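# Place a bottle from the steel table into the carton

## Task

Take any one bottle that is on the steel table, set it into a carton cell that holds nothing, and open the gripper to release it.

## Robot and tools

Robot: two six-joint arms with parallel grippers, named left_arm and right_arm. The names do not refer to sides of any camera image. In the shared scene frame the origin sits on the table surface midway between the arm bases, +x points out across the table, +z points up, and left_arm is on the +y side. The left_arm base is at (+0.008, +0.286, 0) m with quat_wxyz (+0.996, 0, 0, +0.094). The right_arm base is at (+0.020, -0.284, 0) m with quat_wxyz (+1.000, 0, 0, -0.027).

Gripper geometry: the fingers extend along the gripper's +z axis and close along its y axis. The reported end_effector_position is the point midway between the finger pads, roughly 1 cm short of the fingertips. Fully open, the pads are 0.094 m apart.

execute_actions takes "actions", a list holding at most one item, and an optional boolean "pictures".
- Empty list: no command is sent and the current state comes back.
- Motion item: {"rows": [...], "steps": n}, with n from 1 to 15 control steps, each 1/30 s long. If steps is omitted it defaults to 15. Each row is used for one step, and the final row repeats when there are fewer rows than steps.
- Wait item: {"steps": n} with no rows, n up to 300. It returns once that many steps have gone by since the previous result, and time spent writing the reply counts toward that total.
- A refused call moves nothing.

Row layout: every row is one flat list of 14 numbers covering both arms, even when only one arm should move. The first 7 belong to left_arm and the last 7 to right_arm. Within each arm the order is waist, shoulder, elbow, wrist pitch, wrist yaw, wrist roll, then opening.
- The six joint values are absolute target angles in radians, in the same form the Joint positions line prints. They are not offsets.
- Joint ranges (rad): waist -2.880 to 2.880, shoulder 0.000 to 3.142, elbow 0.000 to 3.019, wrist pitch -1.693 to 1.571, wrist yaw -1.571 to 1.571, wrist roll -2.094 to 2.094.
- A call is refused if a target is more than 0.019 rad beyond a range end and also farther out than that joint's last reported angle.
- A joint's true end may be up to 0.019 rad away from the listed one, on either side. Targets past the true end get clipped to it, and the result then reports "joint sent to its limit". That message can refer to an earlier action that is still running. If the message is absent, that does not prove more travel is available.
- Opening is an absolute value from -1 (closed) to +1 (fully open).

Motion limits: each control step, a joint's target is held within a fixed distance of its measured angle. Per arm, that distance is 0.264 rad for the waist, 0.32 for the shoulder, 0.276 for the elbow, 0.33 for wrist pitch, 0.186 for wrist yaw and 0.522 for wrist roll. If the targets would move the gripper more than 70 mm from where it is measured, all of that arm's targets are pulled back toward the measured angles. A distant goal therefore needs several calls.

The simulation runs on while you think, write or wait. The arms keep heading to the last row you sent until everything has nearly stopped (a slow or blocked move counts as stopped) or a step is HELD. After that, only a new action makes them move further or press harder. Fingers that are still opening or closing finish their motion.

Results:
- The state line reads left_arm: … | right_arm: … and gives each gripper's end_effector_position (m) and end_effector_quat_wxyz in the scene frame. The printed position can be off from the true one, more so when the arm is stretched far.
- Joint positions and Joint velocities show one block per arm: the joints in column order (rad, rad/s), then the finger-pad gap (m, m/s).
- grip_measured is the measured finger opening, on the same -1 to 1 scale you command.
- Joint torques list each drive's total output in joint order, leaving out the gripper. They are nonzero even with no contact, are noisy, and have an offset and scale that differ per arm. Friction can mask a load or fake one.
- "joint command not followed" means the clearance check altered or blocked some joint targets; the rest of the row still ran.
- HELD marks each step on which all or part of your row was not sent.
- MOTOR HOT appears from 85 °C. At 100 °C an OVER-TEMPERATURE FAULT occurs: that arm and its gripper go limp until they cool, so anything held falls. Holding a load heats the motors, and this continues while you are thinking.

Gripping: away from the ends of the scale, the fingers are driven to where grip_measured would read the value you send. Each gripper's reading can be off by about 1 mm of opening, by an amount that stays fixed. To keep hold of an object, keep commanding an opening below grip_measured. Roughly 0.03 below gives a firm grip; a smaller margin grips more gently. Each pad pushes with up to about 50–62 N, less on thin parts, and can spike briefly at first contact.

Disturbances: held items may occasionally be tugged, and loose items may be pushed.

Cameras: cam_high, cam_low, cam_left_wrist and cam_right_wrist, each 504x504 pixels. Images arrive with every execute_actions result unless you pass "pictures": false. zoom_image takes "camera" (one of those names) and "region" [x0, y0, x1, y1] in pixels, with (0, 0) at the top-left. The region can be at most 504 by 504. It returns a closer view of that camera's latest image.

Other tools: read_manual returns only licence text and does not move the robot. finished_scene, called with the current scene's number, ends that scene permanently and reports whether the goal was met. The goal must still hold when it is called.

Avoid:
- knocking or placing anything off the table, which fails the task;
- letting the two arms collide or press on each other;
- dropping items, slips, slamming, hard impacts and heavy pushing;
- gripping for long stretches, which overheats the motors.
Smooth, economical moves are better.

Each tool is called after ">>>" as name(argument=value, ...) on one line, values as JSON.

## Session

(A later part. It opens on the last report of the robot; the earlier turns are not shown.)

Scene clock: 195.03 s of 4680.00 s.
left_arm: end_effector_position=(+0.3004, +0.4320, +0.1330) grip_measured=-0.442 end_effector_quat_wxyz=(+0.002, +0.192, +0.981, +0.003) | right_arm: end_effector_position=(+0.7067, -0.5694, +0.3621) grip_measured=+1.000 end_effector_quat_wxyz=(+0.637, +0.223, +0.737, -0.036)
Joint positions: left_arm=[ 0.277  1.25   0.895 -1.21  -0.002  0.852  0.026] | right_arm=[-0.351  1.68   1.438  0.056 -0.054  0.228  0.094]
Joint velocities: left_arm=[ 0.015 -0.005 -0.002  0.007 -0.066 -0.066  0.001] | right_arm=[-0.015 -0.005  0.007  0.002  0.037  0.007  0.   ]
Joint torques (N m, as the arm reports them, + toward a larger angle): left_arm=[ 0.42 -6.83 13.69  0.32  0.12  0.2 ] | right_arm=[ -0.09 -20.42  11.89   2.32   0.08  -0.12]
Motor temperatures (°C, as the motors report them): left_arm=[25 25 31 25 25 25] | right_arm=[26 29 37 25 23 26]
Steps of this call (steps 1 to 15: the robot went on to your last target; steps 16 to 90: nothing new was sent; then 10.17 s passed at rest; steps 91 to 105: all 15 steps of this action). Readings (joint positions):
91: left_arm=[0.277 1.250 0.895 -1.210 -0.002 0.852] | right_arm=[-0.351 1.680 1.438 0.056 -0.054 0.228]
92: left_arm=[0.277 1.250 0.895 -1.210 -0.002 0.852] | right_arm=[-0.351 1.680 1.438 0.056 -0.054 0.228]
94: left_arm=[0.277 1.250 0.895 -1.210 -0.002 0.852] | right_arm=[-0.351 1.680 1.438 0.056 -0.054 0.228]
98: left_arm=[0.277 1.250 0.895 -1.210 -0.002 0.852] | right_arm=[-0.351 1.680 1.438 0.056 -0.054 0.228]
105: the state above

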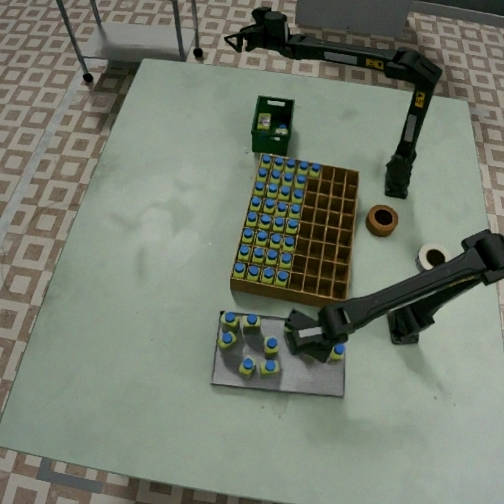

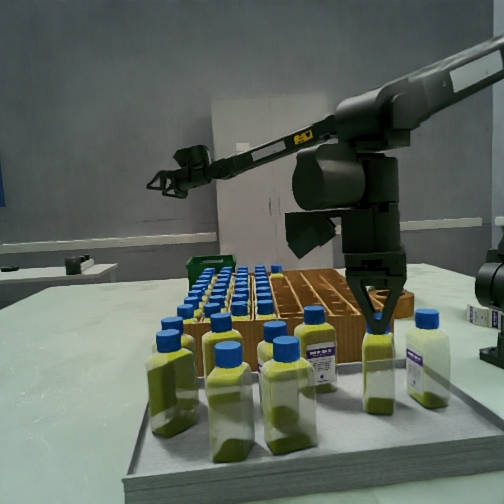

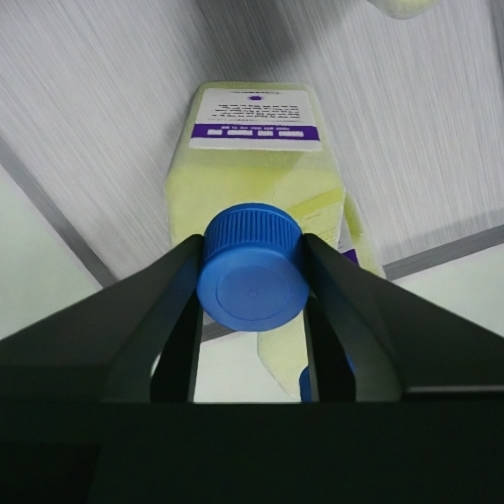

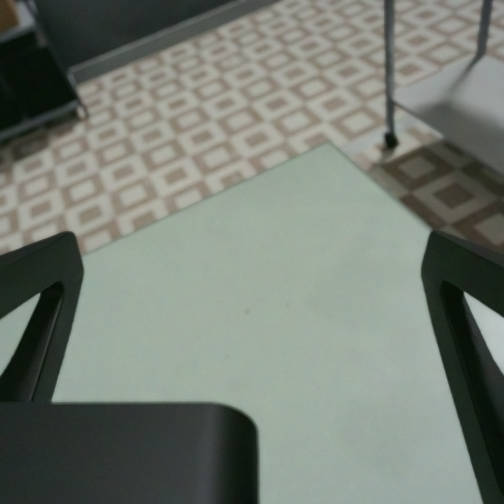

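>>> execute_actions(actions=[{"rows": [[0.277,1.245,0.952,-1.222,0,0.852,-0.485,-0.351,1.68,1.438,0.056,-0.054,0.228,1],[0.277,1.24,0.96,-1.23,0,0.852,-0.485,-0.351,1.68,1.438,0.056,-0.054,0.228,1],[0.277,1.234,0.972,-1.243,0,0.852,-0.485,-0.351,1.68,1.438,0.056,-0.054,0.228,1],[0.277,1.227,0.987,-1.262,0,0.852,-0.485,-0.351,1.68,1.438,0.056,-0.054,0.228,1],[0.277,1.219,1.005,-1.286,0,0.852,-0.485,-0.351,1.68,1.438,0.056,-0.054,0.228,1],[0.277,1.21,1.025,-1.314,0,0.852,-0.485,-0.351,1.68,1.438,0.056,-0.054,0.228,1],[0.277,1.2,1.046,-1.345,0,0.852,-0.485,-0.351,1.68,1.438,0.056,-0.054,0.228,1],[0.277,1.189,1.067,-1.378,0,0.852,-0.485,-0.351,1.68,1.438,0.056,-0.054,0.228,1],[0.277,1.177,1.088,-1.411,0,0.852,-0.485,-0.351,1.68,1.438,0.056,-0.054,0.228,1],[0.277,1.165,1.107,-1.443,0,0.84,-0.485,-0.351,1.68,1.438,0.056,-0.054,0.228,1],[0.277,1.153,1.124,-1.473,0,0.82,-0.485,-0.351,1.68,1.438,0.056,-0.054,0.228,1],[0.277,1.142,1.137,-1.499,0,0.79,-0.485,-0.351,1.68,1.438,0.056,-0.054,0.228,1],[0.274,1.133,1.146,-1.52,0,0.75,-0.485,-0.351,1.68,1.438,0.056,-0.054,0.228,1],[0.265,1.126,1.151,-1.536,0,0.70,-0.485,-0.351,1.68,1.438,0.056,-0.054,0.228,1],[0.25,1.121,1.152,-1.546,0,0.64,-0.485,-0.351,1.68,1.438,0.056,-0.054,0.228,1]], "steps": 15}], pictures=false)

>>> execute_actions(actions=[{"rows": [[0.228,1.118,1.15,-1.55,0,0.57,-0.485,-0.351,1.68,1.438,0.056,-0.054,0.228,1],[0.199,1.115,1.14,-1.552,0,0.5,-0.485,-0.351,1.68,1.438,0.056,-0.054,0.228,1],[0.163,1.112,1.125,-1.552,0,0.42,-0.485,-0.351,1.68,1.438,0.056,-0.054,0.228,1],[0.121,1.109,1.11,-1.552,0,0.34,-0.485,-0.351,1.68,1.438,0.056,-0.054,0.228,1],[0.074,1.105,1.098,-1.552,0,0.26,-0.485,-0.351,1.68,1.438,0.056,-0.054,0.228,1],[0.023,1.101,1.09,-1.552,0,0.18,-0.485,-0.351,1.68,1.438,0.056,-0.054,0.228,1],[-0.03,1.097,1.083,-1.552,0,0.1,-0.485,-0.351,1.68,1.438,0.056,-0.054,0.228,1],[-0.084,1.093,1.076,-1.552,0,0.03,-0.485,-0.351,1.68,1.438,0.056,-0.054,0.228,1],[-0.138,1.089,1.07,-1.552,0,-0.03,-0.485,-0.351,1.68,1.438,0.056,-0.054,0.228,1],[-0.19,1.086,1.064,-1.552,0,-0.08,-0.485,-0.351,1.68,1.438,0.056,-0.054,0.228,1],[-0.239,1.083,1.059,-1.552,0,-0.12,-0.485,-0.351,1.68,1.438,0.056,-0.054,0.228,1],[-0.283,1.08,1.055,-1.552,0,-0.145,-0.485,-0.351,1.68,1.438,0.056,-0.054,0.228,1],[-0.321,1.078,1.052,-1.552,0,-0.16,-0.485,-0.351,1.68,1.438,0.056,-0.054,0.228,1],[-0.352,1.077,1.049,-1.552,0,-0.166,-0.485,-0.351,1.68,1.438,0.056,-0.054,0.228,1],[-0.375,1.076,1.047,-1.552,0,-0.166,-0.485,-0.351,1.68,1.438,0.056,-0.054,0.228,1]], "steps": 15}], pictures=false)

>>> execute_actions(actions=[{"rows": [[-0.389,1.076,1.046,-1.552,0,-0.166,-0.485,-0.351,1.68,1.438,0.056,-0.054,0.228,1],[-0.396,1.076,1.046,-1.552,0,-0.166,-0.485,-0.351,1.68,1.438,0.056,-0.054,0.228,1],[-0.398,1.076,1.046,-1.552,0,-0.166,-0.485,-0.351,1.68,1.438,0.056,-0.054,0.228,1]], "steps": 15}])

Scene clock: 253.47 s of 4680.00 s.
left_arm: end_effector_position=(+0.2889, +0.4256, +0.2308) grip_measured=-0.442 end_effector_quat_wxyz=(+0.001, +0.156, +0.988, +0.002) | right_arm: end_effector_position=(+0.7067, -0.5694, +0.3621) grip_measured=+1.000 end_effector_quat_wxyz=(+0.637, +0.223, +0.737, -0.036)
Joint positions: left_arm=[ 0.275  1.157  1.084 -1.494 -0.002  0.777  0.026] | right_arm=[-0.351  1.68   1.438  0.056 -0.054  0.228  0.094]
Joint velocities: left_arm=[-0.063 -0.503  0.374 -0.53   0.037 -0.857  0.001] | right_arm=[ 0.015 -0.015 -0.017  0.017  0.051  0.037  0.   ]
Joint torques (N m, as the arm reports them, + toward a larger angle): left_arm=[-1.42 -6.81 15.59 -0.29  0.15  0.1 ] | right_arm=[ -0.04 -20.43  11.89   2.31   0.08  -0.12]
Motor temperatures (°C, as the motors report them): left_arm=[25 25 31 25 25 25] | right_arm=[26 30 37 26 23 26]
Steps of this call (steps 1 to 15: the robot went on to your last target; steps 16 to 90: nothing new was sent; then 54.93 s passed at rest; steps 91 to 105: all 15 steps of this action). Readings (joint positions):
91: left_arm=[0.277 1.250 0.895 -1.210 -0.002 0.852] | right_arm=[-0.351 1.680 1.438 0.056 -0.054 0.228]
92: left_arm=[0.277 1.250 0.896 -1.211 -0.002 0.852] | right_arm=[-0.351 1.680 1.438 0.056 -0.054 0.228]
94: left_arm=[0.277 1.250 0.900 -1.224 -0.002 0.852] | right_arm=[-0.351 1.680 1.438 0.056 -0.054 0.228]
98: left_arm=[0.277 1.244 0.949 -1.308 -0.002 0.852] | right_arm=[-0.351 1.680 1.438 0.056 -0.054 0.228]
105: the state above

Scene clock: 253.97 s of 4680.00 s.
left_arm: end_effector_position=(+0.2953, +0.2420, +0.2359) grip_measured=-0.442 end_effector_quat_wxyz=(-0.006, +0.059, +0.998, +0.000) | right_arm: end_effector_position=(+0.7067, -0.5694, +0.3621) grip_measured=+1.000 end_effector_quat_wxyz=(+0.637, +0.223, +0.737, -0.036)
Joint positions: left_arm=[-0.337  1.103  1.057 -1.537  0.001 -0.032  0.026] | right_arm=[-0.351  1.68   1.438  0.056 -0.054  0.228  0.094]
Joint velocities: left_arm=[-1.04   0.005 -0.12   0.002 -0.081 -0.828 -0.002] | right_arm=[-0.015  0.015 -0.017 -0.012 -0.095 -0.051  0.   ]
Joint torques (N m, as the arm reports them, + toward a larger angle): left_arm=[ 1.39 -7.3  10.76 -0.47 -0.04  0.05] | right_arm=[ -0.08 -20.49  11.89   2.31   0.08  -0.12]
Motor temperatures (°C, as the motors report them): left_arm=[25 25 31 25 25 25] | right_arm=[26 30 37 26 23 26]
Steps of this call (steps 1 to 15: all 15 steps of this action). Readings (joint positions):
1: left_arm=[0.270 1.141 1.094 -1.509 -0.002 0.740] | right_arm=[-0.351 1.680 1.438 0.056 -0.054 0.228]
2: left_arm=[0.258 1.127 1.100 -1.520 -0.002 0.697] | right_arm=[-0.351 1.680 1.438 0.056 -0.054 0.228]
4: left_arm=[0.212 1.106 1.100 -1.531 -0.002 0.590] | right_arm=[-0.351 1.680 1.438 0.056 -0.054 0.228]
8: left_arm=[0.028 1.103 1.095 -1.537 -0.002 0.328] | right_arm=[-0.351 1.680 1.438 0.056 -0.054 0.228]
15: the state above

Scene clock: 254.47 s of 4680.00 s.
left_arm: end_effector_position=(+0.2892, +0.2228, +0.2353) grip_measured=-0.442 end_effector_quat_wxyz=(-0.005, +0.033, +0.999, +0.000) | right_arm: end_effector_position=(+0.7067, -0.5694, +0.3621) grip_measured=+1.000 end_effector_quat_wxyz=(+0.637, +0.223, +0.737, -0.036)
Joint positions: left_arm=[-0.406  1.095  1.05  -1.537  0.002 -0.152  0.026] | right_arm=[-0.351  1.68   1.438  0.056 -0.054  0.228  0.094]
Joint velocities: left_arm=[ 0.005 -0.005 -0.022 -0.007 -0.051  0.022 -0.001] | right_arm=[-0.005  0.005  0.002 -0.007  0.007 -0.007  0.   ]
Joint torques (N m, as the arm reports them, + toward a larger angle): left_arm=[ 0.88 -7.34 10.55 -0.41 -0.11  0.06] | right_arm=[ -0.04 -20.47  11.89   2.31   0.08  -0.12]
Motor temperatures (°C, as the motors report them): left_arm=[25 25 31 25 25 25] | right_arm=[26 30 37 26 23 26]
Steps of this call (steps 1 to 15: all 15 steps of this action). Readings (joint positions):
1: left_arm=[-0.368 1.103 1.054 -1.537 0.001 -0.057] | right_arm=[-0.351 1.680 1.438 0.056 -0.054 0.228]
2: left_arm=[-0.390 1.102 1.052 -1.537 0.002 -0.076] | right_arm=[-0.351 1.680 1.438 0.056 -0.054 0.228]
4: left_arm=[-0.409 1.101 1.050 -1.537 0.002 -0.104] | right_arm=[-0.351 1.680 1.438 0.056 -0.054 0.228]
8: left_arm=[-0.407 1.097 1.050 -1.537 0.002 -0.135] | right_arm=[-0.351 1.680 1.438 0.056 -0.054 0.228]
15: the state above

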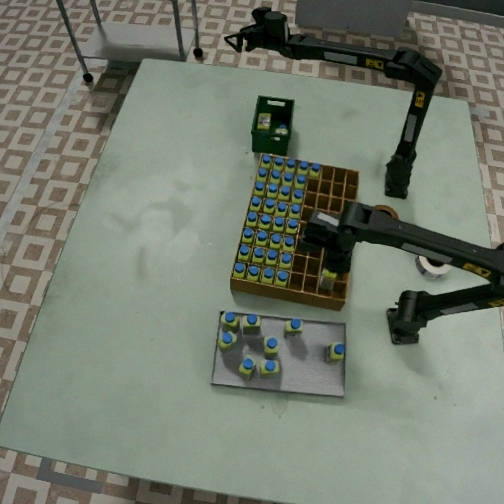

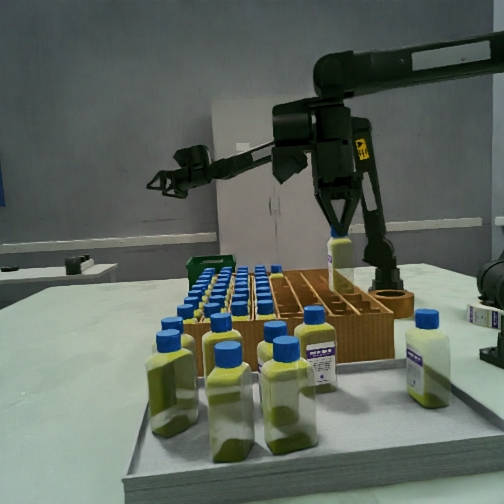

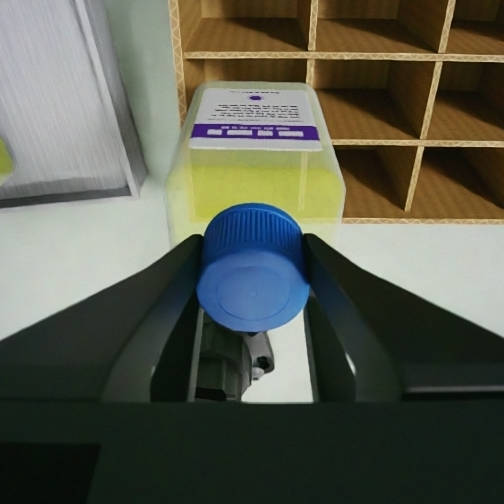

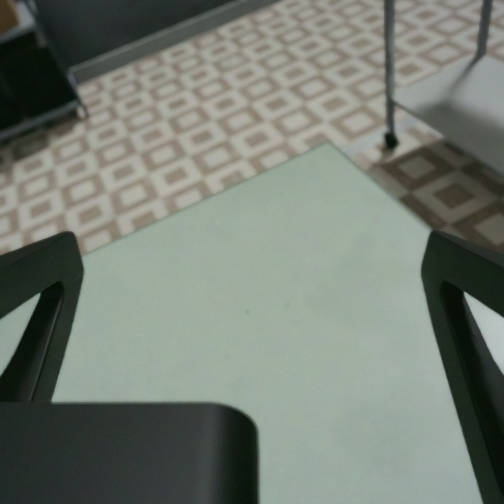

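>>> zoom_image(camera="cam_left_wrist", region=[140, 20, 400, 240])

Region (140, 20, 400, 240) of cam_left_wrist's 504x504 image, scaled by 1.938, with more detail than that image has; it fills the top 426 rows of this view, and the rest is white.

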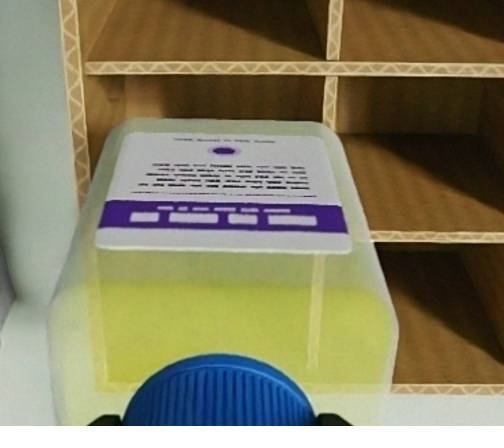

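>>> execute_actions(actions=[{"rows": [[-0.396,1.073,1.04,-1.525,0,-0.164,-0.485,-0.351,1.68,1.438,0.056,-0.054,0.228,1],[-0.392,1.071,1.034,-1.515,0,-0.164,-0.485,-0.351,1.68,1.438,0.056,-0.054,0.228,1],[-0.389,1.069,1.027,-1.505,0,-0.164,-0.485,-0.351,1.68,1.438,0.056,-0.054,0.228,1],[-0.386,1.068,1.02,-1.495,0,-0.164,-0.485,-0.351,1.68,1.438,0.056,-0.054,0.228,1],[-0.385,1.068,1.013,-1.486,0,-0.164,-0.485,-0.351,1.68,1.438,0.056,-0.054,0.228,1],[-0.385,1.068,1.007,-1.479,0,-0.164,-0.485,-0.351,1.68,1.438,0.056,-0.054,0.228,1],[-0.385,1.068,1.003,-1.474,0,-0.164,-0.485,-0.351,1.68,1.438,0.056,-0.054,0.228,1]], "steps": 15}])

>>> zoom_image(camera="cam_left_wrist", region=[140, 20, 400, 240])

>>> zoom_image(camera="cam_low", region=[280, 210, 420, 330])

Scene clock: 293.63 s of 4680.00 s.
left_arm: end_effector_position=(+0.2885, +0.2270, +0.2211) grip_measured=-0.442 end_effector_quat_wxyz=(+0.000, +0.024, +1.000, -0.001) | right_arm: end_effector_position=(+0.7067, -0.5694, +0.3621) grip_measured=+1.000 end_effector_quat_wxyz=(+0.637, +0.223, +0.737, -0.036)
Joint positions: left_arm=[-0.392  1.085  1.006 -1.49   0.002 -0.157  0.026] | right_arm=[-0.351  1.68   1.438  0.056 -0.054  0.228  0.094]
Joint velocities: left_arm=[-0.005 -0.024 -0.002 -0.007 -0.066 -0.051 -0.   ] | right_arm=[0.005 0.005 0.002 0.022 0.022 0.022 0.   ]
Joint torques (N m, as the arm reports them, + toward a larger angle): left_arm=[ 0.64 -6.76 10.69  1.05 -0.12  0.07] | right_arm=[ -0.04 -20.48  11.9    2.31   0.08  -0.12]
Motor temperatures (°C, as the motors report them): left_arm=[25 25 30 25 25 25] | right_arm=[26 30 37 26 23 26]
Steps of this call (steps 1 to 15: the robot went on to your last target; steps 16 to 90: nothing new was sent; then 35.67 s passed at rest; steps 91 to 105: all 15 steps of this action). Readings (joint positions):
91: left_arm=[-0.406 1.095 1.050 -1.537 0.002 -0.157] | right_arm=[-0.351 1.680 1.438 0.056 -0.054 0.228]
92: left_arm=[-0.406 1.095 1.049 -1.535 0.002 -0.157] | right_arm=[-0.351 1.680 1.438 0.056 -0.054 0.228]
94: left_arm=[-0.402 1.091 1.040 -1.524 0.002 -0.157] | right_arm=[-0.351 1.680 1.438 0.056 -0.054 0.228]
98: left_arm=[-0.393 1.085 1.014 -1.498 0.002 -0.157] | right_arm=[-0.351 1.680 1.438 0.056 -0.054 0.228]
105: the state above

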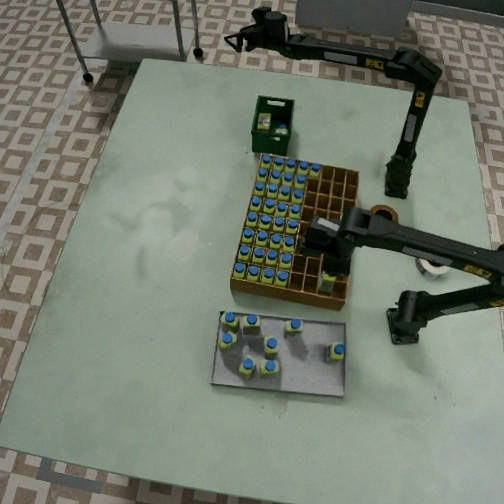

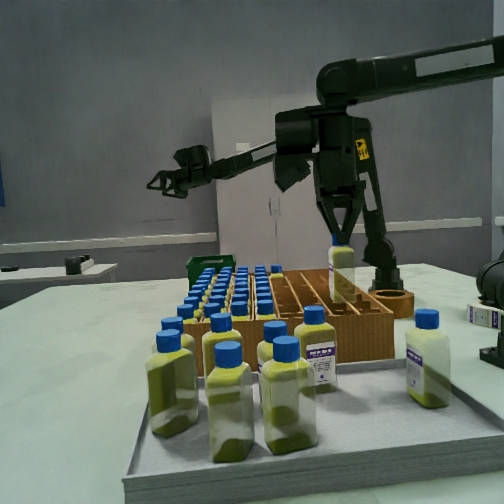

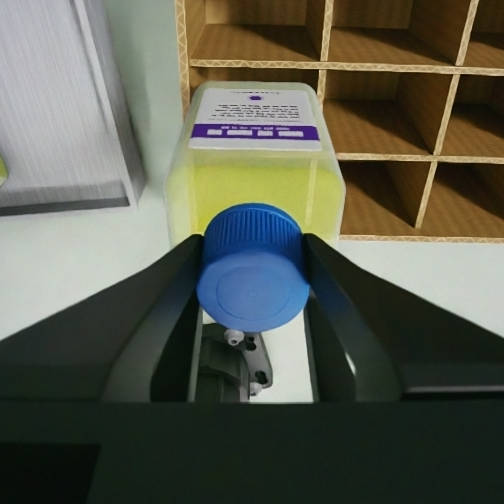

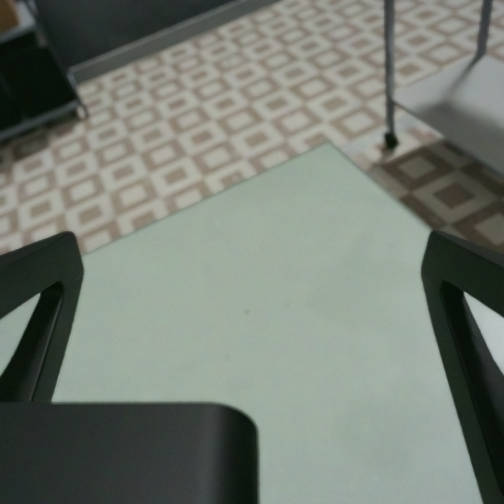

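Region (140, 20, 400, 240) of cam_left_wrist's 504x504 image, scaled by 1.938, with more detail than that image has; it fills the top 426 rows of this view, and the rest is white.

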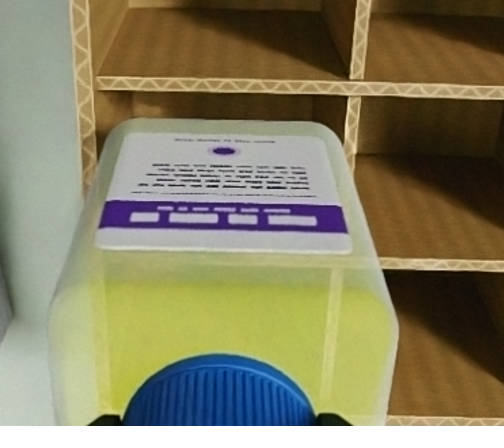

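Region (280, 210, 420, 330) of cam_low's 504x504 image, scaled by 3.600, with more detail than that image has; it fills the top 432 rows of this view, and the rest is white.

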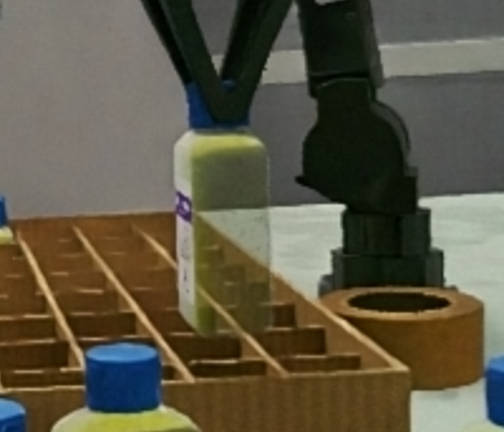

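>>> execute_actions(actions=[{"rows": [[-0.388,1.098,0.998,-1.468,0,-0.16,-0.485,-0.351,1.68,1.438,0.056,-0.054,0.228,1],[-0.388,1.101,0.994,-1.464,0,-0.16,-0.485,-0.351,1.68,1.438,0.056,-0.054,0.228,1],[-0.388,1.102,0.986,-1.455,0,-0.16,-0.485,-0.351,1.68,1.438,0.056,-0.054,0.228,1],[-0.388,1.103,0.978,-1.446,0,-0.16,-0.485,-0.351,1.68,1.438,0.056,-0.054,0.228,1],[-0.388,1.104,0.97,-1.437,0,-0.16,-0.485,-0.351,1.68,1.438,0.056,-0.054,0.228,1],[-0.388,1.105,0.962,-1.428,0,-0.16,-0.485,-0.351,1.68,1.438,0.056,-0.054,0.228,1],[-0.388,1.106,0.955,-1.419,0,-0.16,-0.485,-0.351,1.68,1.438,0.056,-0.054,0.228,1],[-0.388,1.107,0.947,-1.41,0,-0.16,-0.485,-0.351,1.68,1.438,0.056,-0.054,0.228,1],[-0.388,1.108,0.939,-1.401,0,-0.16,-0.485,-0.351,1.68,1.438,0.056,-0.054,0.228,1],[-0.388,1.11,0.932,-1.393,0,-0.16,-0.485,-0.351,1.68,1.438,0.056,-0.054,0.228,1],[-0.388,1.112,0.925,-1.384,0,-0.16,-0.485,-0.351,1.68,1.438,0.056,-0.054,0.228,1],[-0.388,1.113,0.917,-1.375,0,-0.16,-0.485,-0.351,1.68,1.438,0.056,-0.054,0.228,1]], "steps": 15}])

Scene clock: 325.33 s of 4680.00 s.
left_arm: end_effector_position=(+0.2936, +0.2261, +0.1901) grip_measured=-0.442 end_effector_quat_wxyz=(+0.009, +0.024, +1.000, -0.002) | right_arm: end_effector_position=(+0.7067, -0.5694, +0.3621) grip_measured=+1.000 end_effector_quat_wxyz=(+0.637, +0.223, +0.737, -0.036)
Joint positions: left_arm=[-0.392  1.099  0.934 -1.388  0.001 -0.157  0.026] | right_arm=[-0.351  1.68   1.438  0.056 -0.054  0.228  0.094]
Joint velocities: left_arm=[-0.005  0.034 -0.012  0.115 -0.051 -0.051  0.002] | right_arm=[-0.005  0.005  0.007  0.002  0.037 -0.037  0.   ]
Joint torques (N m, as the arm reports them, + toward a larger angle): left_arm=[ 0.   -5.06  9.2   0.47 -0.08  0.08] | right_arm=[ -0.07 -20.47  11.9    2.32   0.08  -0.12]
Motor temperatures (°C, as the motors report them): left_arm=[25 25 31 25 25 25] | right_arm=[26 30 37 26 23 26]
Steps of this call (steps 1 to 15: the robot went on to your last target; steps 16 to 90: nothing new was sent; then 28.20 s passed at rest; steps 91 to 105: all 15 steps of this action). Readings (joint positions):
91: left_arm=[-0.392 1.082 0.968 -1.485 0.002 -0.157] | right_arm=[-0.351 1.680 1.438 0.056 -0.054 0.228]
92: left_arm=[-0.392 1.082 0.968 -1.485 0.002 -0.157] | right_arm=[-0.351 1.680 1.438 0.056 -0.054 0.228]
94: left_arm=[-0.392 1.086 0.968 -1.476 0.002 -0.157] | right_arm=[-0.351 1.680 1.438 0.056 -0.054 0.228]
98: left_arm=[-0.392 1.094 0.965 -1.442 0.002 -0.157] | right_arm=[-0.351 1.680 1.438 0.056 -0.054 0.228]
105: the state above

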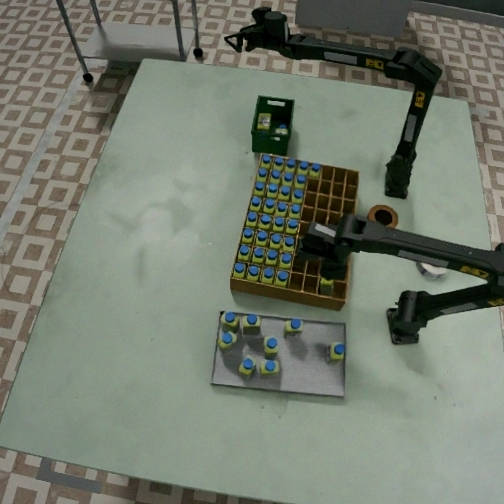

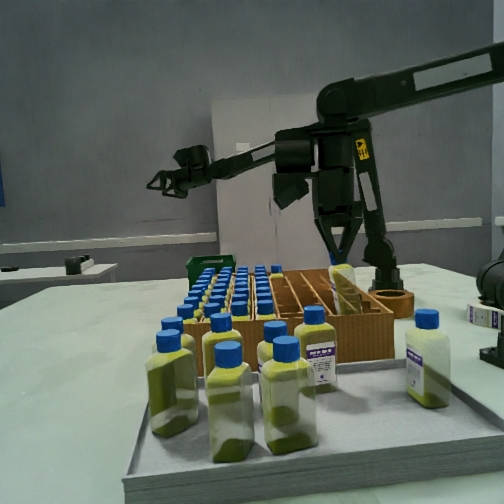

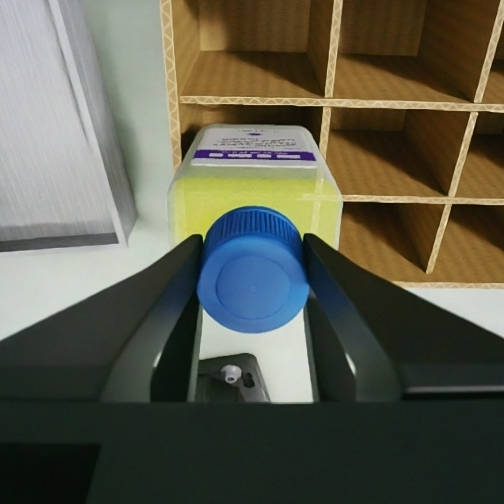

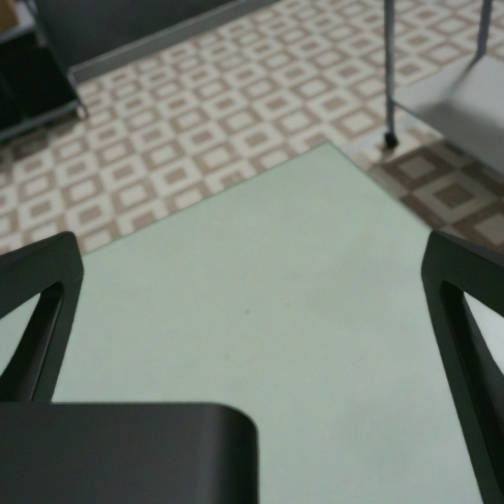

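>>> execute_actions(actions=[{"rows": [[-0.395,1.085,0.934,-1.385,-0.002,-0.165,-0.485,-0.351,1.68,1.438,0.056,-0.054,0.228,1],[-0.398,1.075,0.934,-1.38,-0.005,-0.167,-0.485,-0.351,1.68,1.438,0.056,-0.054,0.228,1],[-0.4,1.062,0.934,-1.372,-0.008,-0.169,-0.485,-0.351,1.68,1.438,0.056,-0.054,0.228,1],[-0.403,1.047,0.932,-1.365,-0.012,-0.171,-0.485,-0.351,1.68,1.438,0.056,-0.054,0.228,1],[-0.406,1.03,0.928,-1.357,-0.016,-0.173,-0.485,-0.351,1.68,1.438,0.056,-0.054,0.228,1],[-0.409,1.012,0.922,-1.348,-0.02,-0.175,-0.485,-0.351,1.68,1.438,0.056,-0.054,0.228,1],[-0.412,0.994,0.915,-1.339,-0.024,-0.177,-0.485,-0.351,1.68,1.438,0.056,-0.054,0.228,1],[-0.415,0.977,0.908,-1.33,-0.028,-0.179,-0.485,-0.351,1.68,1.438,0.056,-0.054,0.228,1],[-0.417,0.962,0.901,-1.322,-0.032,-0.181,-0.485,-0.351,1.68,1.438,0.056,-0.054,0.228,1],[-0.419,0.949,0.895,-1.315,-0.035,-0.182,-0.485,-0.351,1.68,1.438,0.056,-0.054,0.228,1],[-0.42,0.94,0.89,-1.309,-0.037,-0.183,-0.485,-0.351,1.68,1.438,0.056,-0.054,0.228,1],[-0.421,0.934,0.886,-1.305,-0.038,-0.183,-0.485,-0.351,1.68,1.438,0.056,-0.054,0.228,1],[-0.421,0.932,0.884,-1.303,-0.038,-0.183,-0.485,-0.351,1.68,1.438,0.056,-0.054,0.228,1]], "steps": 15}], pictures=false)

>>> execute_actions(actions=[{"steps": 10}])

>>> zoom_image(camera="cam_left_wrist", region=[140, 60, 370, 260])

>>> zoom_image(camera="cam_low", region=[280, 210, 420, 330])

Scene clock: 351.00 s of 4680.00 s.
left_arm: end_effector_position=(+0.2846, +0.2277, +0.2200) grip_measured=-0.442 end_effector_quat_wxyz=(+0.103, +0.025, +0.994, -0.004) | right_arm: end_effector_position=(+0.7067, -0.5694, +0.3621) grip_measured=+1.000 end_effector_quat_wxyz=(+0.637, +0.223, +0.737, -0.036)
Joint positions: left_arm=[-0.414  0.932  0.894 -1.328 -0.033 -0.171  0.026] | right_arm=[-0.351  1.68   1.438  0.056 -0.054  0.228  0.094]
Joint velocities: left_arm=[-0.005 -0.122 -0.012  0.032 -0.066 -0.051  0.   ] | right_arm=[-0.015 -0.005  0.002  0.012 -0.051 -0.051  0.   ]
Joint torques (N m, as the arm reports them, + toward a larger angle): left_arm=[ 0.25 -2.33 10.51  1.49 -0.21  0.08] | right_arm=[ -0.06 -20.46  11.89   2.32   0.08  -0.12]
Motor temperatures (°C, as the motors report them): left_arm=[25 25 30 25 25 25] | right_arm=[26 30 38 26 23 26]
Steps of this call (steps 1 to 15: the robot went on to your last target; steps 16 to 90: nothing new was sent; then 22.17 s passed at rest; steps 91 to 105: all 15 steps of this action). Readings (joint positions):
91: left_arm=[-0.392 1.099 0.934 -1.384 0.001 -0.157] | right_arm=[-0.351 1.680 1.438 0.056 -0.054 0.228]
92: left_arm=[-0.392 1.098 0.934 -1.384 0.001 -0.157] | right_arm=[-0.351 1.680 1.438 0.056 -0.054 0.228]
94: left_arm=[-0.392 1.091 0.934 -1.384 -0.004 -0.158] | right_arm=[-0.351 1.680 1.438 0.056 -0.054 0.228]
98: left_arm=[-0.400 1.041 0.923 -1.360 -0.021 -0.163] | right_arm=[-0.351 1.680 1.438 0.056 -0.054 0.228]
105: the state above

Scene clock: 351.33 s of 4680.00 s.
left_arm: end_effector_position=(+0.2841, +0.2279, +0.2184) grip_measured=-0.442 end_effector_quat_wxyz=(+0.104, +0.024, +0.994, -0.004) | right_arm: end_effector_position=(+0.7067, -0.5694, +0.3621) grip_measured=+1.000 end_effector_quat_wxyz=(+0.637, +0.223, +0.737, -0.036)
Joint positions: left_arm=[-0.414  0.93   0.889 -1.324 -0.033 -0.173  0.026] | right_arm=[-0.351  1.68   1.438  0.056 -0.054  0.228  0.094]
Joint velocities: left_arm=[-0.005 -0.005 -0.027  0.007  0.037  0.007 -0.001] | right_arm=[-0.015  0.005  0.002 -0.007  0.007 -0.007  0.   ]
Joint torques (N m, as the arm reports them, + toward a larger angle): left_arm=[-0.59 -2.85 10.98  1.36 -0.22  0.04] | right_arm=[ -0.06 -20.49  11.9    2.33   0.08  -0.12]
Motor temperatures (°C, as the motors report them): left_arm=[25 25 30 25 25 25] | right_arm=[26 30 38 26 23 26]
Steps of this call (steps 1 to 10: the robot went on to your last target). Readings (joint positions):
1: left_arm=[-0.414 0.930 0.894 -1.328 -0.033 -0.171] | right_arm=[-0.351 1.680 1.438 0.056 -0.054 0.228]
2: left_arm=[-0.414 0.930 0.894 -1.326 -0.033 -0.172] | right_arm=[-0.351 1.680 1.438 0.056 -0.054 0.228]
4: left_arm=[-0.414 0.930 0.891 -1.324 -0.033 -0.173] | right_arm=[-0.351 1.680 1.438 0.056 -0.054 0.228]
8: left_arm=[-0.414 0.930 0.889 -1.324 -0.033 -0.173] | right_arm=[-0.351 1.680 1.438 0.056 -0.054 0.228]
10: the state above

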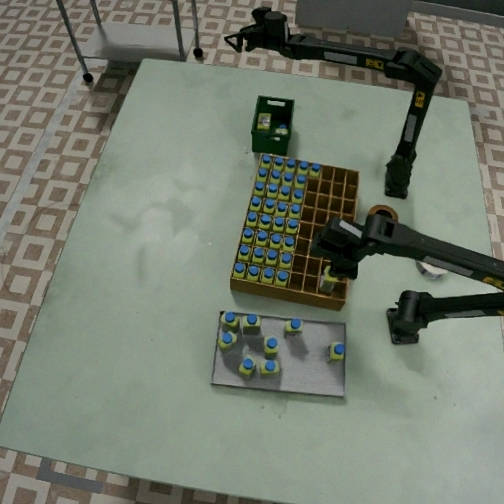

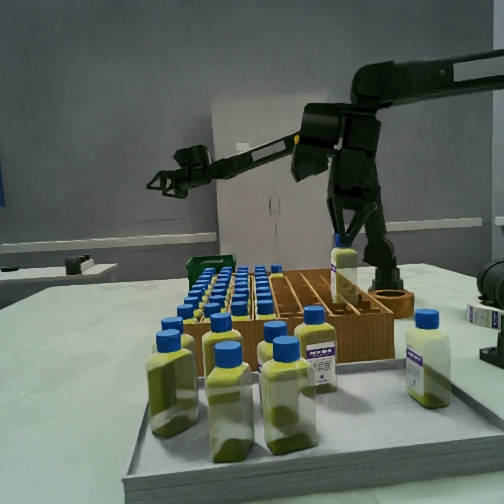

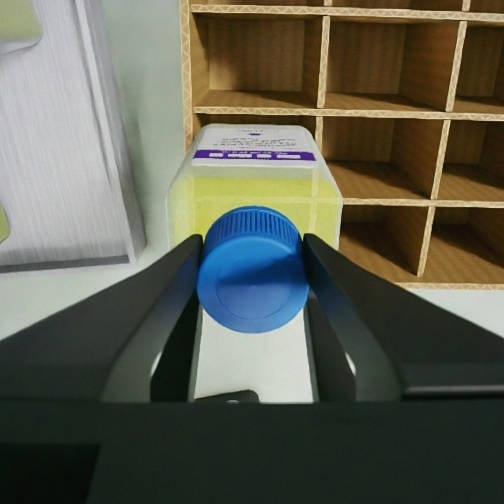

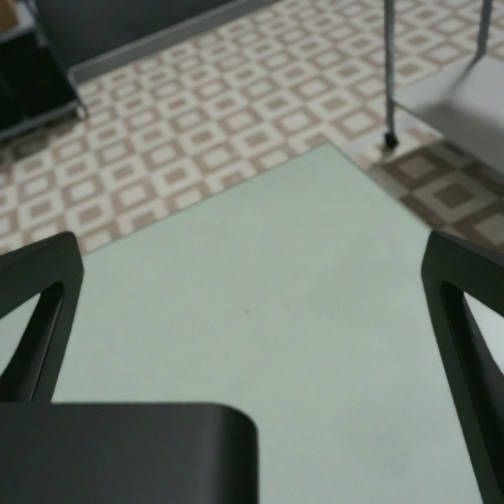

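Region (140, 60, 370, 260) of cam_left_wrist's 504x504 image, scaled by 2.191, with more detail than that image has; it fills the top 438 rows of this view, and the rest is white.

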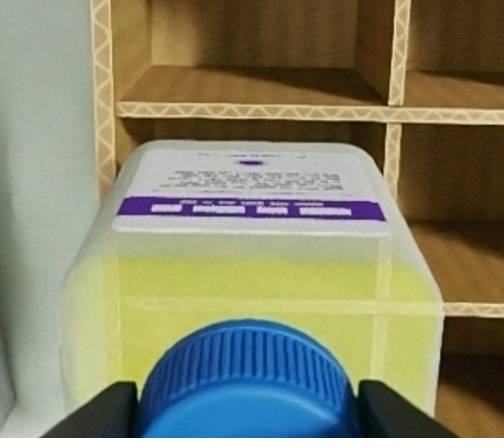

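Region (280, 210, 420, 330) of cam_low's 504x504 image, scaled by 3.600, with more detail than that image has; it fills the top 432 rows of this view, and the rest is white.

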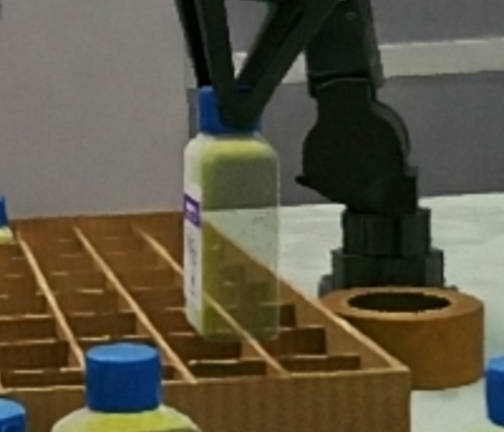

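>>> execute_actions(actions=[{"rows": [[-0.416,0.946,0.884,-1.3,-0.035,-0.178,-0.485,-0.351,1.68,1.438,0.056,-0.054,0.228,1],[-0.416,0.948,0.881,-1.296,-0.035,-0.178,-0.485,-0.351,1.68,1.438,0.056,-0.054,0.228,1],[-0.416,0.949,0.876,-1.291,-0.035,-0.178,-0.485,-0.351,1.68,1.438,0.056,-0.054,0.228,1],[-0.416,0.95,0.87,-1.284,-0.035,-0.178,-0.485,-0.351,1.68,1.438,0.056,-0.054,0.228,1],[-0.416,0.95,0.863,-1.277,-0.035,-0.178,-0.485,-0.351,1.68,1.438,0.056,-0.054,0.228,1],[-0.416,0.951,0.856,-1.269,-0.035,-0.178,-0.485,-0.351,1.68,1.438,0.056,-0.054,0.228,1],[-0.416,0.952,0.849,-1.261,-0.035,-0.178,-0.485,-0.351,1.68,1.438,0.056,-0.054,0.228,1],[-0.416,0.953,0.842,-1.253,-0.035,-0.178,-0.485,-0.351,1.68,1.438,0.056,-0.054,0.228,1],[-0.416,0.953,0.835,-1.246,-0.035,-0.178,-0.485,-0.351,1.68,1.438,0.056,-0.054,0.228,1],[-0.416,0.954,0.828,-1.238,-0.035,-0.178,-0.485,-0.351,1.68,1.438,0.056,-0.054,0.228,1],[-0.416,0.955,0.82,-1.229,-0.035,-0.178,-0.485,-0.351,1.68,1.438,0.056,-0.054,0.228,1],[-0.416,0.957,0.813,-1.22,-0.035,-0.178,-0.485,-0.351,1.68,1.438,0.056,-0.054,0.228,1],[-0.416,0.958,0.806,-1.211,-0.035,-0.178,-0.485,-0.351,1.68,1.438,0.056,-0.054,0.228,1]], "steps": 15}])

Scene clock: 391.53 s of 4680.00 s.
left_arm: end_effector_position=(+0.2849, +0.2277, +0.1842) grip_measured=-0.442 end_effector_quat_wxyz=(+0.098, +0.024, +0.995, -0.003) | right_arm: end_effector_position=(+0.7067, -0.5694, +0.3621) grip_measured=+1.000 end_effector_quat_wxyz=(+0.637, +0.223, +0.737, -0.036)
Joint positions: left_arm=[-0.414  0.95   0.812 -1.238 -0.034 -0.173  0.026] | right_arm=[-0.351  1.68   1.438  0.056 -0.054  0.228  0.094]
Joint velocities: left_arm=[ 0.005  0.024 -0.11   0.081 -0.007 -0.051 -0.001] | right_arm=[-0.005  0.005  0.017  0.007  0.022 -0.007  0.   ]
Joint torques (N m, as the arm reports them, + toward a larger angle): left_arm=[-0.08 -4.05 11.58  1.4  -0.1   0.11] | right_arm=[ -0.05 -20.43  11.89   2.32   0.08  -0.12]
Motor temperatures (°C, as the motors report them): left_arm=[25 25 30 25 25 25] | right_arm=[26 31 38 26 23 26]
Steps of this call (steps 1 to 15: the robot went on to your last target; steps 16 to 90: nothing new was sent; then 36.70 s passed at rest; steps 91 to 105: all 15 steps of this action). Readings (joint positions):
91: left_arm=[-0.414 0.930 0.889 -1.324 -0.034 -0.173] | right_arm=[-0.351 1.680 1.438 0.056 -0.054 0.228]
92: left_arm=[-0.414 0.932 0.889 -1.322 -0.034 -0.173] | right_arm=[-0.351 1.680 1.438 0.056 -0.054 0.228]
94: left_arm=[-0.414 0.935 0.886 -1.315 -0.034 -0.173] | right_arm=[-0.351 1.680 1.438 0.056 -0.054 0.228]
98: left_arm=[-0.414 0.940 0.862 -1.287 -0.034 -0.173] | right_arm=[-0.351 1.680 1.438 0.056 -0.054 0.228]
105: the state above

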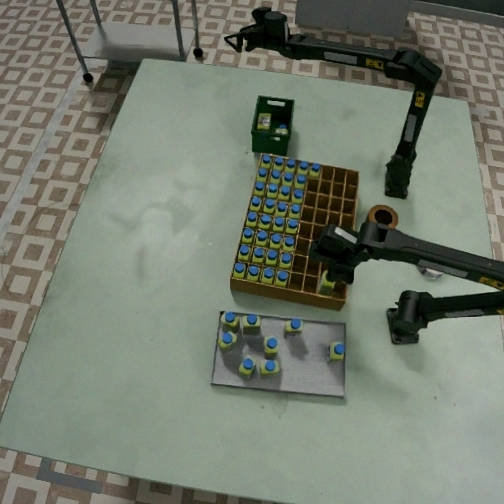

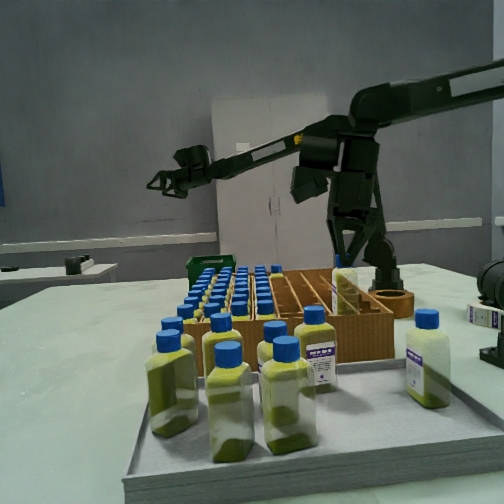

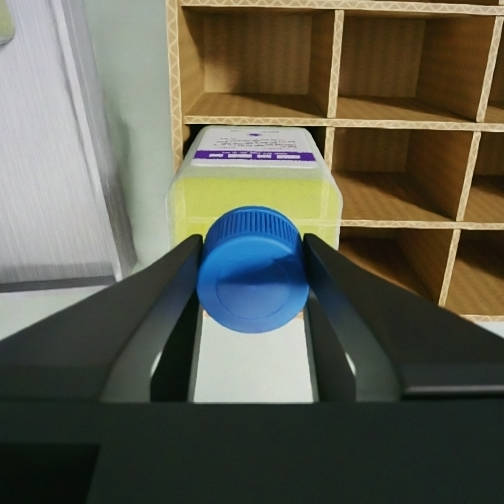

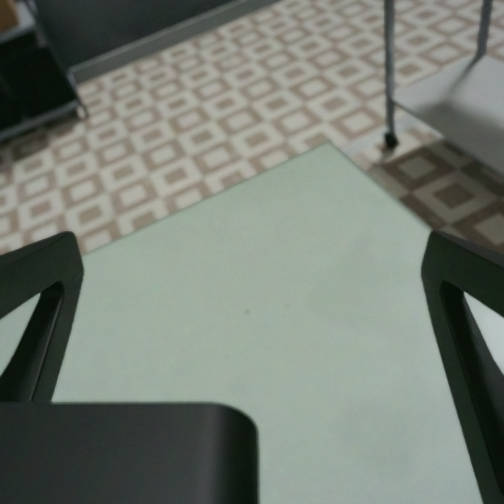

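>>> execute_actions(actions=[{"rows": [[-0.416,0.958,0.803,-1.203,-0.035,-0.178,-0.485,-0.351,1.68,1.438,0.056,-0.054,0.228,1],[-0.416,0.958,0.798,-1.197,-0.035,-0.178,-0.485,-0.351,1.68,1.438,0.056,-0.054,0.228,1],[-0.416,0.959,0.791,-1.189,-0.035,-0.178,-0.485,-0.351,1.68,1.438,0.056,-0.054,0.228,1],[-0.416,0.96,0.783,-1.18,-0.035,-0.178,-0.485,-0.351,1.68,1.438,0.056,-0.054,0.228,1],[-0.416,0.961,0.776,-1.171,-0.035,-0.178,-0.485,-0.351,1.68,1.438,0.056,-0.054,0.228,1],[-0.416,0.962,0.768,-1.162,-0.035,-0.178,-0.485,-0.351,1.68,1.438,0.056,-0.054,0.228,1],[-0.416,0.964,0.761,-1.152,-0.035,-0.178,-0.485,-0.351,1.68,1.438,0.056,-0.054,0.228,1],[-0.416,0.966,0.753,-1.142,-0.035,-0.178,-0.485,-0.351,1.68,1.438,0.056,-0.054,0.228,1],[-0.416,0.968,0.746,-1.133,-0.035,-0.178,-0.485,-0.351,1.68,1.438,0.056,-0.054,0.228,1],[-0.416,0.97,0.738,-1.123,-0.035,-0.178,-0.485,-0.351,1.68,1.438,0.056,-0.054,0.228,1],[-0.416,0.973,0.731,-1.113,-0.035,-0.178,-0.485,-0.351,1.68,1.438,0.056,-0.054,0.228,1],[-0.416,0.975,0.724,-1.103,-0.035,-0.178,-0.485,-0.351,1.68,1.438,0.056,-0.054,0.228,1],[-0.416,0.978,0.716,-1.094,-0.035,-0.178,-0.485,-0.351,1.68,1.438,0.056,-0.054,0.228,1],[-0.416,0.98,0.709,-1.084,-0.035,-0.178,-0.485,-0.351,1.68,1.438,0.056,-0.054,0.228,1],[-0.416,0.983,0.702,-1.074,-0.035,-0.178,-0.485,-0.351,1.68,1.438,0.056,-0.054,0.228,1]], "steps": 15}], pictures=false)

>>> execute_actions(actions=[{"rows": [[-0.416,0.986,0.695,-1.064,-0.035,-0.178,-0.485,-0.351,1.68,1.438,0.056,-0.054,0.228,1],[-0.416,0.989,0.688,-1.054,-0.035,-0.178,-0.485,-0.351,1.68,1.438,0.056,-0.054,0.228,1],[-0.416,0.992,0.681,-1.044,-0.035,-0.178,-0.485,-0.351,1.68,1.438,0.056,-0.054,0.228,1],[-0.416,0.995,0.675,-1.035,-0.035,-0.178,-0.485,-0.351,1.68,1.438,0.056,-0.054,0.228,1],[-0.416,0.998,0.669,-1.027,-0.035,-0.178,-0.485,-0.351,1.68,1.438,0.056,-0.054,0.228,1],[-0.416,1.0,0.664,-1.02,-0.035,-0.178,-0.485,-0.351,1.68,1.438,0.056,-0.054,0.228,1],[-0.416,1.002,0.66,-1.014,-0.035,-0.178,-0.485,-0.351,1.68,1.438,0.056,-0.054,0.228,1],[-0.416,1.004,0.656,-1.009,-0.035,-0.178,-0.485,-0.351,1.68,1.438,0.056,-0.054,0.228,1],[-0.416,1.006,0.653,-1.005,-0.035,-0.178,-0.485,-0.351,1.68,1.438,0.056,-0.054,0.228,1],[-0.416,1.007,0.65,-1.001,-0.035,-0.178,-0.485,-0.351,1.68,1.438,0.056,-0.054,0.228,1],[-0.416,1.009,0.647,-0.997,-0.035,-0.178,-0.485,-0.351,1.68,1.438,0.056,-0.054,0.228,1],[-0.416,1.01,0.645,-0.994,-0.035,-0.178,-0.485,-0.351,1.68,1.438,0.056,-0.054,0.228,1]], "steps": 15}])

>>> zoom_image(camera="cam_low", region=[230, 250, 410, 340])

Scene clock: 424.00 s of 4680.00 s.
left_arm: end_effector_position=(+0.2858, +0.2275, +0.1459) grip_measured=-0.442 end_effector_quat_wxyz=(+0.103, +0.024, +0.994, -0.004) | right_arm: end_effector_position=(+0.7067, -0.5694, +0.3621) grip_measured=+1.000 end_effector_quat_wxyz=(+0.637, +0.223, +0.737, -0.036)
Joint positions: left_arm=[-0.414  0.969  0.719 -1.116 -0.034 -0.173  0.026] | right_arm=[-0.351  1.68   1.438  0.056 -0.054  0.228  0.094]
Joint velocities: left_arm=[ 0.005  0.083 -0.217  0.295 -0.037  0.022 -0.001] | right_arm=[-0.024  0.015 -0.017  0.007 -0.022 -0.037  0.   ]
Joint torques (N m, as the arm reports them, + toward a larger angle): left_arm=[-0.34 -2.51 10.66  1.18 -0.08  0.11] | right_arm=[ -0.08 -20.43  11.9    2.31   0.08  -0.12]
Motor temperatures (°C, as the motors report them): left_arm=[25 25 30 25 25 25] | right_arm=[26 31 38 26 23 26]
Steps of this call (steps 1 to 15: the robot went on to your last target; steps 16 to 90: nothing new was sent; then 28.97 s passed at rest; steps 91 to 105: all 15 steps of this action). Readings (joint positions):
91: left_arm=[-0.414 0.953 0.808 -1.231 -0.034 -0.173] | right_arm=[-0.351 1.680 1.438 0.056 -0.054 0.228]
92: left_arm=[-0.414 0.953 0.807 -1.227 -0.034 -0.173] | right_arm=[-0.351 1.680 1.438 0.056 -0.054 0.228]
94: left_arm=[-0.414 0.953 0.802 -1.217 -0.034 -0.173] | right_arm=[-0.351 1.680 1.438 0.056 -0.054 0.228]
98: left_arm=[-0.414 0.953 0.772 -1.185 -0.034 -0.173] | right_arm=[-0.351 1.680 1.438 0.056 -0.054 0.228]
105: the state above

Scene clock: 424.50 s of 4680.00 s.
left_arm: end_effector_position=(+0.2851, +0.2277, +0.1133) grip_measured=-0.442 end_effector_quat_wxyz=(+0.101, +0.024, +0.995, -0.003) | right_arm: end_effector_position=(+0.7067, -0.5694, +0.3621) grip_measured=+1.000 end_effector_quat_wxyz=(+0.637, +0.223, +0.737, -0.036)
Joint positions: left_arm=[-0.414  1.003  0.649 -1.017 -0.034 -0.173  0.026] | right_arm=[-0.351  1.68   1.438  0.056 -0.054  0.228  0.094]
Joint velocities: left_arm=[ 0.005 -0.005 -0.012  0.012  0.051  0.007 -0.   ] | right_arm=[ 0.005  0.005 -0.012 -0.007  0.007  0.007  0.   ]
Joint torques (N m, as the arm reports them, + toward a larger angle): left_arm=[-0.07 -3.57 10.56  1.3  -0.11  0.11] | right_arm=[ -0.04 -20.46  11.89   2.33   0.08  -0.12]
Motor temperatures (°C, as the motors report them): left_arm=[25 25 30 25 25 25] | right_arm=[26 31 38 26 23 26]
Steps of this call (steps 1 to 15: all 15 steps of this action). Readings (joint positions):
1: left_arm=[-0.414 0.972 0.712 -1.106 -0.034 -0.173] | right_arm=[-0.351 1.680 1.438 0.056 -0.054 0.228]
2: left_arm=[-0.414 0.975 0.705 -1.096 -0.034 -0.173] | right_arm=[-0.351 1.680 1.438 0.056 -0.054 0.228]
4: left_arm=[-0.414 0.981 0.691 -1.077 -0.034 -0.173] | right_arm=[-0.351 1.680 1.438 0.056 -0.054 0.228]
8: left_arm=[-0.414 0.993 0.667 -1.043 -0.034 -0.173] | right_arm=[-0.351 1.680 1.438 0.056 -0.054 0.228]
15: the state above

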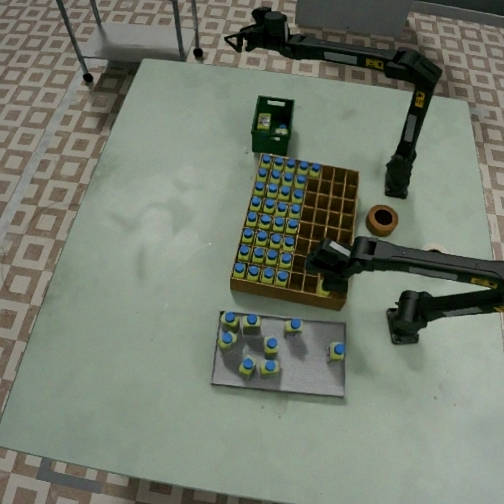

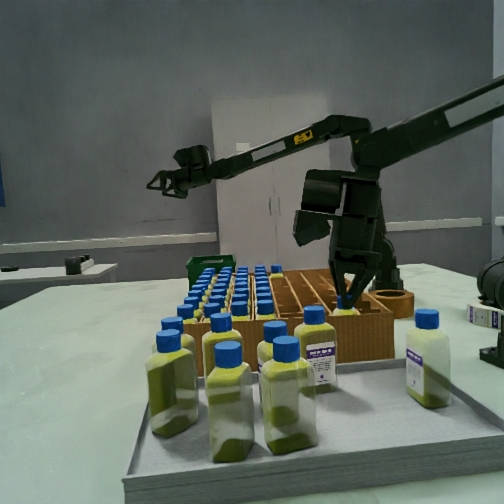

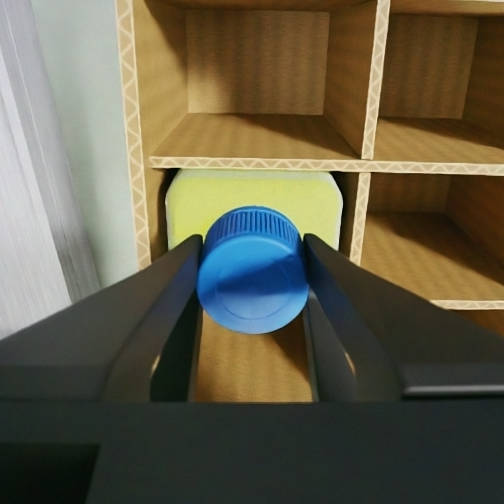

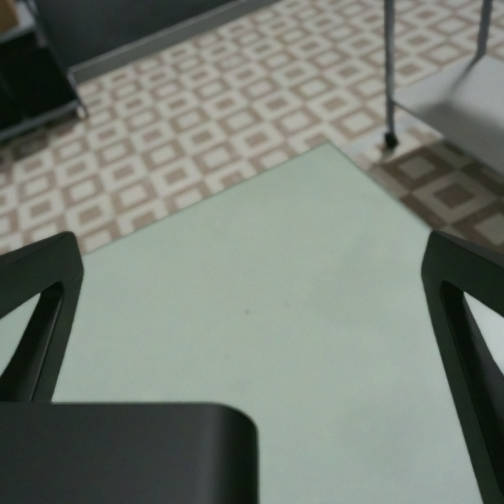

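Region (230, 250, 410, 340) of cam_low's 504x504 image, scaled by 2.800, with more detail than that image has.

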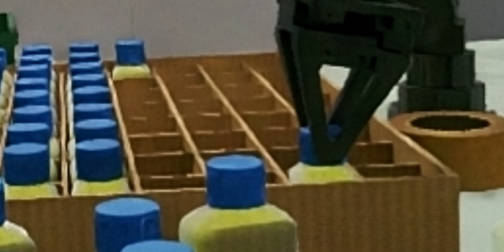

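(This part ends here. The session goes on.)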